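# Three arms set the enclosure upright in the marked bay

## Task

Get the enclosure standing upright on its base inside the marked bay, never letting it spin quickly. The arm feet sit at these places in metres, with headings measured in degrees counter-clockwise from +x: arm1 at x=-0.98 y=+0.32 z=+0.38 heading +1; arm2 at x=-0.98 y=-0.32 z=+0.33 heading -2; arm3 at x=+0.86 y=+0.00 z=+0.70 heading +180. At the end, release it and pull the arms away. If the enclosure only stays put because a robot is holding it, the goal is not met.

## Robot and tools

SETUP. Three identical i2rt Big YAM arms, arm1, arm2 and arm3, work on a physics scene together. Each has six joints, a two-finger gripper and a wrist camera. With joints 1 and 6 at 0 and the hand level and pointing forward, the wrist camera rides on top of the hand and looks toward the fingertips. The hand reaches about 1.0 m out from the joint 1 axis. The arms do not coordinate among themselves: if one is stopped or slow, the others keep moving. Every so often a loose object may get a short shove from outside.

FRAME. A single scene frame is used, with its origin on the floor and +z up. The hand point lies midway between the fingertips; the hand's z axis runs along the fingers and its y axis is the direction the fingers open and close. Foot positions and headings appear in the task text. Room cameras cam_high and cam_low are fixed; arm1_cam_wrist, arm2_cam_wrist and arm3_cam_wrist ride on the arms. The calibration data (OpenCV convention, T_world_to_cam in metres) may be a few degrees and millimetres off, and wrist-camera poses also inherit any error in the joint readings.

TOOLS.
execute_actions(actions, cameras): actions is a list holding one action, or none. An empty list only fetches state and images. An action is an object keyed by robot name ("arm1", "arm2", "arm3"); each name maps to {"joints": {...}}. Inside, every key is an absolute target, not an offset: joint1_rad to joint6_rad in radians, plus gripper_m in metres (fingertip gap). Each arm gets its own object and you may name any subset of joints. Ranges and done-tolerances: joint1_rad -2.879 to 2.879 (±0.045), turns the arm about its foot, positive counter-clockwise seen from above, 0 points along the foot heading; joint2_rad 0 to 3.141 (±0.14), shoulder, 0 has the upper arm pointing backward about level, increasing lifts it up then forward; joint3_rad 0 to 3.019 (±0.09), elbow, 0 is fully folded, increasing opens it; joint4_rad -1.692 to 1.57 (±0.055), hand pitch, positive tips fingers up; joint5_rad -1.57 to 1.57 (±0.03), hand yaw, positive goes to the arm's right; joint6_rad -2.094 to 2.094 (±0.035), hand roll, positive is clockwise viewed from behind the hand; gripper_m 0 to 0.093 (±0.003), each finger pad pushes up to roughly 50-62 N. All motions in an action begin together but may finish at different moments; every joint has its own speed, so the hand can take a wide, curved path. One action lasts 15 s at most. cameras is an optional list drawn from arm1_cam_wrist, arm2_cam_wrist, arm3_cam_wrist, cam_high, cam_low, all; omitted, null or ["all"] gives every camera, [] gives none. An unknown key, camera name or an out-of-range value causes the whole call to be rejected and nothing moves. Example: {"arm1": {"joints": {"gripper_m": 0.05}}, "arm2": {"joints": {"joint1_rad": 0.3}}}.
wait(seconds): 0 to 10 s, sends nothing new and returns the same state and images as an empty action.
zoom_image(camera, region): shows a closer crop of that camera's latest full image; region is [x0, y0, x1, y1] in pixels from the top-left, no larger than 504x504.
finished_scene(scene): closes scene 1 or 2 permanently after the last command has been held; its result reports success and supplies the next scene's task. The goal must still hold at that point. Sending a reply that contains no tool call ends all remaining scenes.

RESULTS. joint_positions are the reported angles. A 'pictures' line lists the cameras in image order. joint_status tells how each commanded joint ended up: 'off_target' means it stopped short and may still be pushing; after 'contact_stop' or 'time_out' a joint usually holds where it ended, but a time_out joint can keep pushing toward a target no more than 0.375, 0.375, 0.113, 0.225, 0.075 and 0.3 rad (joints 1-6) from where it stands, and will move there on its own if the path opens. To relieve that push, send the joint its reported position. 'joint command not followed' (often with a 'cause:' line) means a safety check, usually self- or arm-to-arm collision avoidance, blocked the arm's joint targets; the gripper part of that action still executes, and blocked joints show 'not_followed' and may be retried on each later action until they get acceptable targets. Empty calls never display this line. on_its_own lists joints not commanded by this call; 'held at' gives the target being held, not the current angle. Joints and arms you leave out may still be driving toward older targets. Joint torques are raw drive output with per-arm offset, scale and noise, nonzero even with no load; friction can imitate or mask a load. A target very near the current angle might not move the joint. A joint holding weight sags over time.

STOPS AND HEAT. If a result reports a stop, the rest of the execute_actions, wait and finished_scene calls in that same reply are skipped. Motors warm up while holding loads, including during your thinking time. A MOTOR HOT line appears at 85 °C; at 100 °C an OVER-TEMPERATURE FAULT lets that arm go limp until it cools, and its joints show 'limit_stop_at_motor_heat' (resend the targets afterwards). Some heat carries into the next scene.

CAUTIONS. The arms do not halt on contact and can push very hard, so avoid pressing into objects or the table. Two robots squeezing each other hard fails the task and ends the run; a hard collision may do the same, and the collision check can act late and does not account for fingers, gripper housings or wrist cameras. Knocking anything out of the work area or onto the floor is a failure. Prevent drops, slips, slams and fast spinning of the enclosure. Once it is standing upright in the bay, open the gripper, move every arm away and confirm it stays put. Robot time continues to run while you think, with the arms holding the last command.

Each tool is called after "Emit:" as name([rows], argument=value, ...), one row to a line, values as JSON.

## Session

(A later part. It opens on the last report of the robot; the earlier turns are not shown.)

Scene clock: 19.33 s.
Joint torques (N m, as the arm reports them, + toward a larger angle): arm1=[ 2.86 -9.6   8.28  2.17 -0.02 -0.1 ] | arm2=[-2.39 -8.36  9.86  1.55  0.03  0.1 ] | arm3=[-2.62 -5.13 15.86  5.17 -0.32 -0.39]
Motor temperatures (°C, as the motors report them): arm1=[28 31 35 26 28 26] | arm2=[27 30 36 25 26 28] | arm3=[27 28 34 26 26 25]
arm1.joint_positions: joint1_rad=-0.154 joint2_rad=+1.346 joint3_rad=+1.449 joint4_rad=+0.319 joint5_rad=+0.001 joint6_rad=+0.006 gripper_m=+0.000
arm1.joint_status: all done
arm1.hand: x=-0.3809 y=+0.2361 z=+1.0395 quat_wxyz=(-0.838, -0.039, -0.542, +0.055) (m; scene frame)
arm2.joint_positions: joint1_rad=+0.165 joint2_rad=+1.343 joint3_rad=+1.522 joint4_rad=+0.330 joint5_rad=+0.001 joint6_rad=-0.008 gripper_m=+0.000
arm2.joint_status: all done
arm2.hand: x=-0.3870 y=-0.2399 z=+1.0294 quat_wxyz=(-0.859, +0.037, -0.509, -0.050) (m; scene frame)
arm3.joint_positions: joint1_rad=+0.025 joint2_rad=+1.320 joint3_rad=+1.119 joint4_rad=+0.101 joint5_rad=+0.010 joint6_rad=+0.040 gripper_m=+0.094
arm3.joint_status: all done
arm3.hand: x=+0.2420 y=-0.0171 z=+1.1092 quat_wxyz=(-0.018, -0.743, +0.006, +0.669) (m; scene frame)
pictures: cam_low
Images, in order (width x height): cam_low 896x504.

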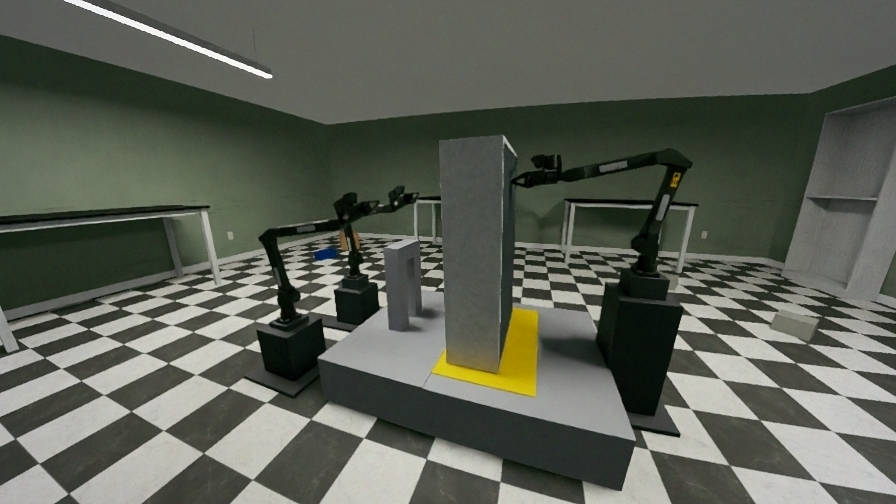

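Emit:
execute_actions(actions=[], cameras=["cam_low", "cam_high"])

Scene clock: 19.60 s.
Joint torques (N m, as the arm reports them, + toward a larger angle): arm1=[ 2.9  -9.98  8.27  2.15 -0.04 -0.11] | arm2=[-2.01 -7.81  9.86  1.65  0.06  0.06] | arm3=[-2.19 -5.66 15.97  5.19 -0.29 -0.38]
Motor temperatures (°C, as the motors report them): arm1=[28 31 35 26 28 26] | arm2=[27 30 36 25 26 28] | arm3=[27 28 34 26 26 25]
arm1.joint_positions: joint1_rad=-0.154 joint2_rad=+1.346 joint3_rad=+1.449 joint4_rad=+0.319 joint5_rad=+0.001 joint6_rad=+0.006 gripper_m=+0.000
arm1.joint_status: all done
arm1.hand: x=-0.3809 y=+0.2361 z=+1.0395 quat_wxyz=(-0.838, -0.039, -0.542, +0.055) (m; scene frame)
arm2.joint_positions: joint1_rad=+0.165 joint2_rad=+1.343 joint3_rad=+1.522 joint4_rad=+0.330 joint5_rad=+0.001 joint6_rad=-0.008 gripper_m=+0.000
arm2.joint_status: all done
arm2.hand: x=-0.3870 y=-0.2399 z=+1.0294 quat_wxyz=(-0.859, +0.037, -0.509, -0.050) (m; scene frame)
arm3.joint_positions: joint1_rad=+0.025 joint2_rad=+1.320 joint3_rad=+1.119 joint4_rad=+0.101 joint5_rad=+0.010 joint6_rad=+0.040 gripper_m=+0.094
arm3.joint_status: all done
arm3.hand: x=+0.2420 y=-0.0171 z=+1.1092 quat_wxyz=(-0.018, -0.743, +0.006, +0.669) (m; scene frame)
pictures: cam_high, cam_low
Images, in order (width x height): cam_high 896x504, cam_low 896x504.

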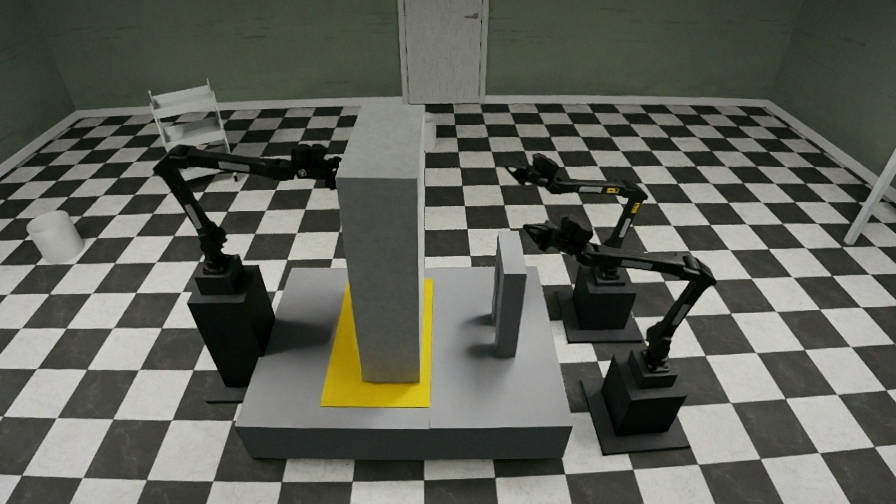

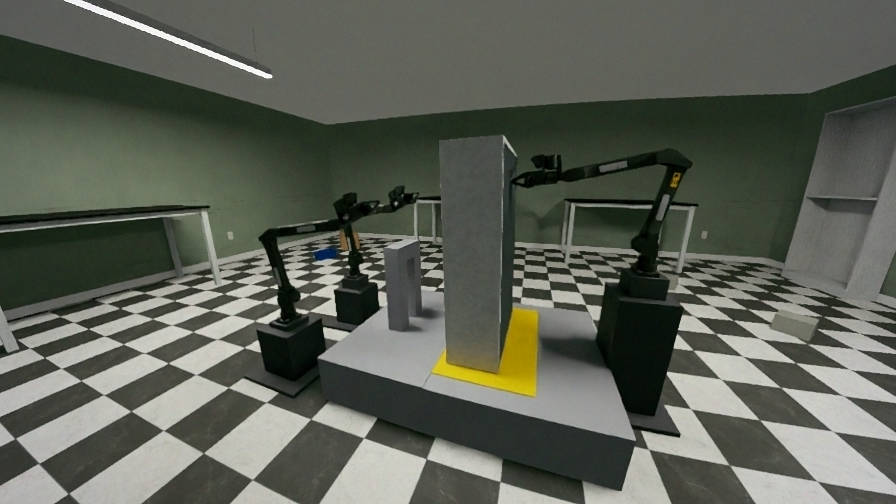

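Emit:
execute_actions([
  {"arm3": {"joints": {"joint2_rad": 1.36, "joint3_rad": 1.115}}},
], cameras=["cam_low"])

Scene clock: 20.67 s.
Joint torques (N m, as the arm reports them, + toward a larger angle): arm1=[ 2.84 -9.75  8.23  2.14 -0.03 -0.09] | arm2=[-2.47 -8.39  9.93  1.46  0.07  0.06] | arm3=[-2.66 -4.34 15.4   4.9  -0.24 -0.32]
Motor temperatures (°C, as the motors report them): arm1=[28 31 35 26 28 26] | arm2=[27 30 36 25 26 28] | arm3=[27 28 34 26 26 25]
arm1.joint_positions: joint1_rad=-0.154 joint2_rad=+1.346 joint3_rad=+1.449 joint4_rad=+0.319 joint5_rad=+0.001 joint6_rad=+0.006 gripper_m=+0.000
arm1.joint_status: not commanded
arm1.hand: x=-0.3809 y=+0.2361 z=+1.0395 quat_wxyz=(-0.838, -0.039, -0.542, +0.055) (m; scene frame)
arm2.joint_positions: joint1_rad=+0.165 joint2_rad=+1.343 joint3_rad=+1.522 joint4_rad=+0.330 joint5_rad=+0.001 joint6_rad=-0.008 gripper_m=+0.000
arm2.joint_status: not commanded
arm2.hand: x=-0.3870 y=-0.2399 z=+1.0294 quat_wxyz=(-0.859, +0.037, -0.509, -0.050) (m; scene frame)
arm3.joint_positions: joint1_rad=+0.027 joint2_rad=+1.262 joint3_rad=+1.049 joint4_rad=+0.108 joint5_rad=+0.008 joint6_rad=+0.035 gripper_m=+0.094
arm3.joint_status: all done
arm3.hand: x=+0.2654 y=-0.0181 z=+1.1018 quat_wxyz=(-0.018, -0.745, +0.003, +0.667) (m; scene frame)
pictures: cam_low
Images, in order (width x height): cam_low 896x504.

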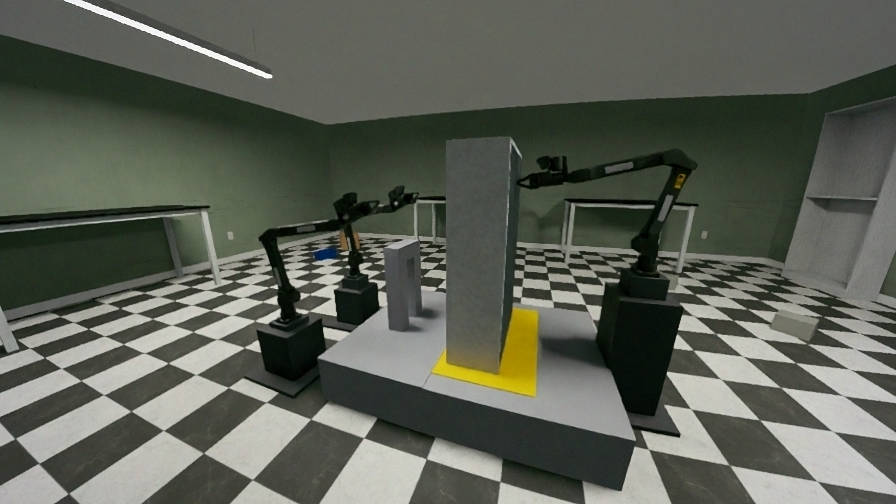

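Emit:
execute_actions([
  {"arm3": {"joints": {"joint2_rad": 1.29, "joint3_rad": 1.04}}},
], cameras=["cam_low"])

Scene clock: 21.50 s.
Joint torques (N m, as the arm reports them, + toward a larger angle): arm1=[ 2.76 -9.69  8.32  2.18 -0.03 -0.09] | arm2=[-2.23 -7.98  9.87  1.5   0.02  0.1 ] | arm3=[-2.64 -8.78 10.27  4.32 -0.13 -0.17]
Motor temperatures (°C, as the motors report them): arm1=[28 31 35 26 28 26] | arm2=[27 30 36 25 26 28] | arm3=[27 28 34 26 26 25]
arm1.joint_positions: joint1_rad=-0.154 joint2_rad=+1.346 joint3_rad=+1.449 joint4_rad=+0.319 joint5_rad=+0.001 joint6_rad=+0.006 gripper_m=+0.000
arm1.joint_status: not commanded
arm1.hand: x=-0.3809 y=+0.2361 z=+1.0395 quat_wxyz=(-0.838, -0.039, -0.542, +0.055) (m; scene frame)
arm2.joint_positions: joint1_rad=+0.165 joint2_rad=+1.343 joint3_rad=+1.522 joint4_rad=+0.330 joint5_rad=+0.001 joint6_rad=-0.008 gripper_m=+0.000
arm2.joint_status: not commanded
arm2.hand: x=-0.3870 y=-0.2399 z=+1.0294 quat_wxyz=(-0.859, +0.037, -0.509, -0.050) (m; scene frame)
arm3.joint_positions: joint1_rad=+0.027 joint2_rad=+1.258 joint3_rad=+1.038 joint4_rad=+0.119 joint5_rad=+0.004 joint6_rad=+0.019 gripper_m=+0.094
arm3.joint_status: all done
arm3.hand: x=+0.2674 y=-0.0186 z=+1.0998 quat_wxyz=(-0.014, -0.743, -0.004, +0.669) (m; scene frame)
pictures: cam_low
Images, in order (width x height): cam_low 896x504.

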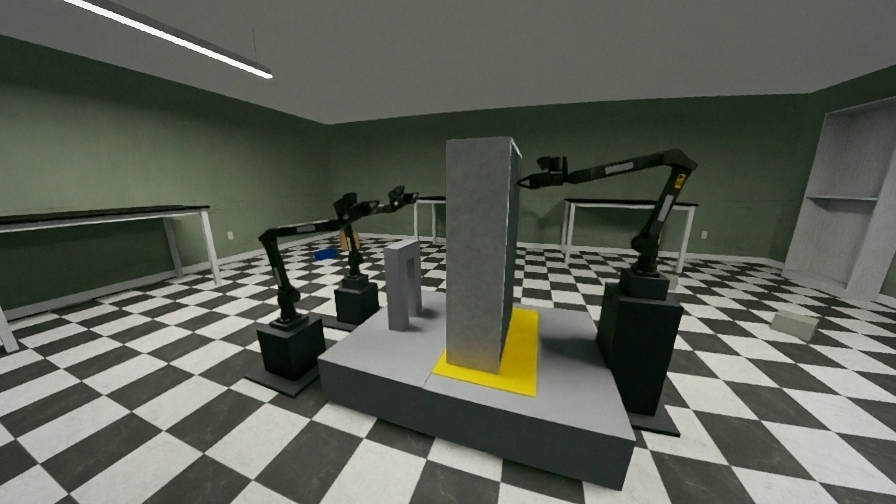

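The enclosure is sitting flat on its base, so I'll pull arm3 back.

Emit:
execute_actions([
  {"arm3": {"joints": {"joint2_rad": 0.8, "joint3_rad": 0.72}}},
], cameras=["cam_low", "cam_high"])

Scene clock: 23.10 s.
Joint torques (N m, as the arm reports them, + toward a larger angle): arm1=[ 2.99 -9.91  8.28  2.14 -0.03 -0.1 ] | arm2=[-2.87 -8.18  9.86  1.53  0.06  0.13] | arm3=[-1.27 -3.51  9.21  3.08 -0.09 -0.07]
Motor temperatures (°C, as the motors report them): arm1=[28 31 35 26 28 26] | arm2=[27 29 36 25 26 28] | arm3=[27 28 34 26 26 25]
arm1.joint_positions: joint1_rad=-0.154 joint2_rad=+1.346 joint3_rad=+1.449 joint4_rad=+0.319 joint5_rad=+0.001 joint6_rad=+0.006 gripper_m=+0.000
arm1.joint_status: not commanded
arm1.hand: x=-0.3809 y=+0.2361 z=+1.0395 quat_wxyz=(-0.838, -0.039, -0.542, +0.055) (m; scene frame)
arm2.joint_positions: joint1_rad=+0.165 joint2_rad=+1.343 joint3_rad=+1.522 joint4_rad=+0.330 joint5_rad=+0.001 joint6_rad=-0.008 gripper_m=+0.000
arm2.joint_status: not commanded
arm2.hand: x=-0.3870 y=-0.2399 z=+1.0294 quat_wxyz=(-0.859, +0.037, -0.509, -0.050) (m; scene frame)
arm3.joint_positions: joint1_rad=+0.012 joint2_rad=+0.789 joint3_rad=+0.734 joint4_rad=+0.141 joint5_rad=+0.003 joint6_rad=+0.009 gripper_m=+0.094
arm3.joint_status: all done
arm3.hand: x=+0.4249 y=-0.0076 z=+1.1444 quat_wxyz=(-0.007, -0.677, -0.003, +0.736) (m; scene frame)
pictures: cam_high, cam_low
Images, in order (width x height): cam_high 896x504, cam_low 896x504.

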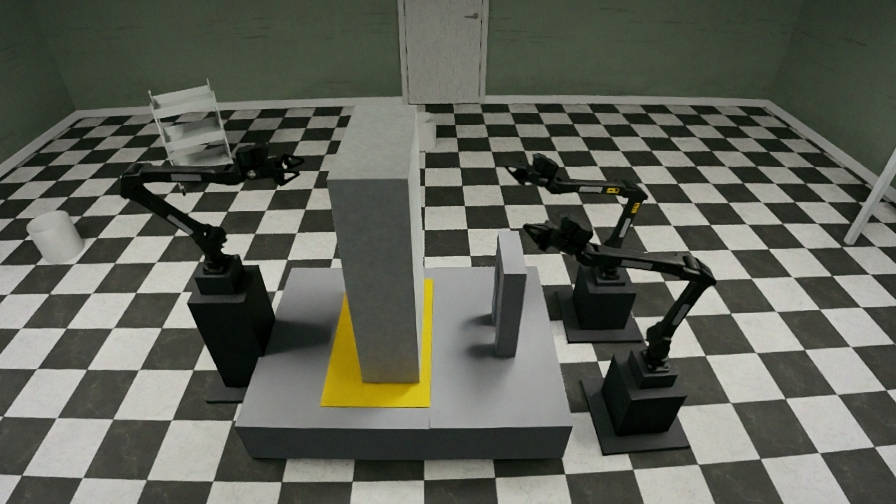

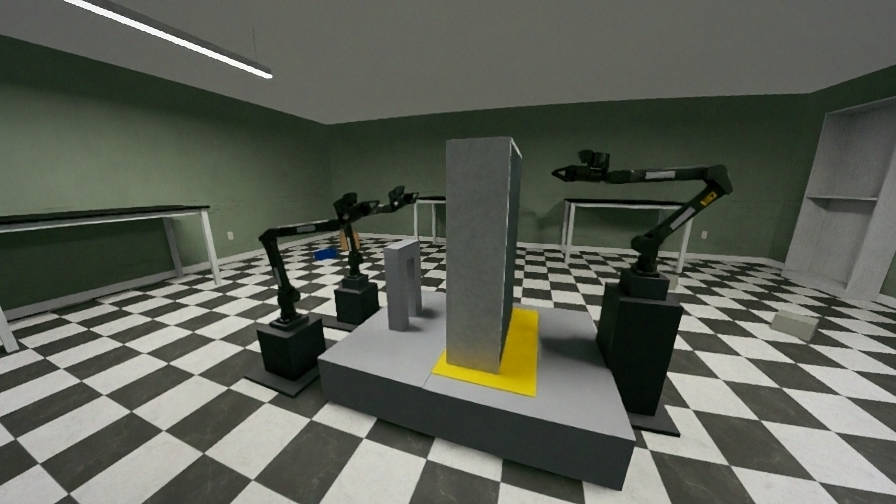

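Emit:
finished_scene(scene=2)

The scene is finished: the task was done.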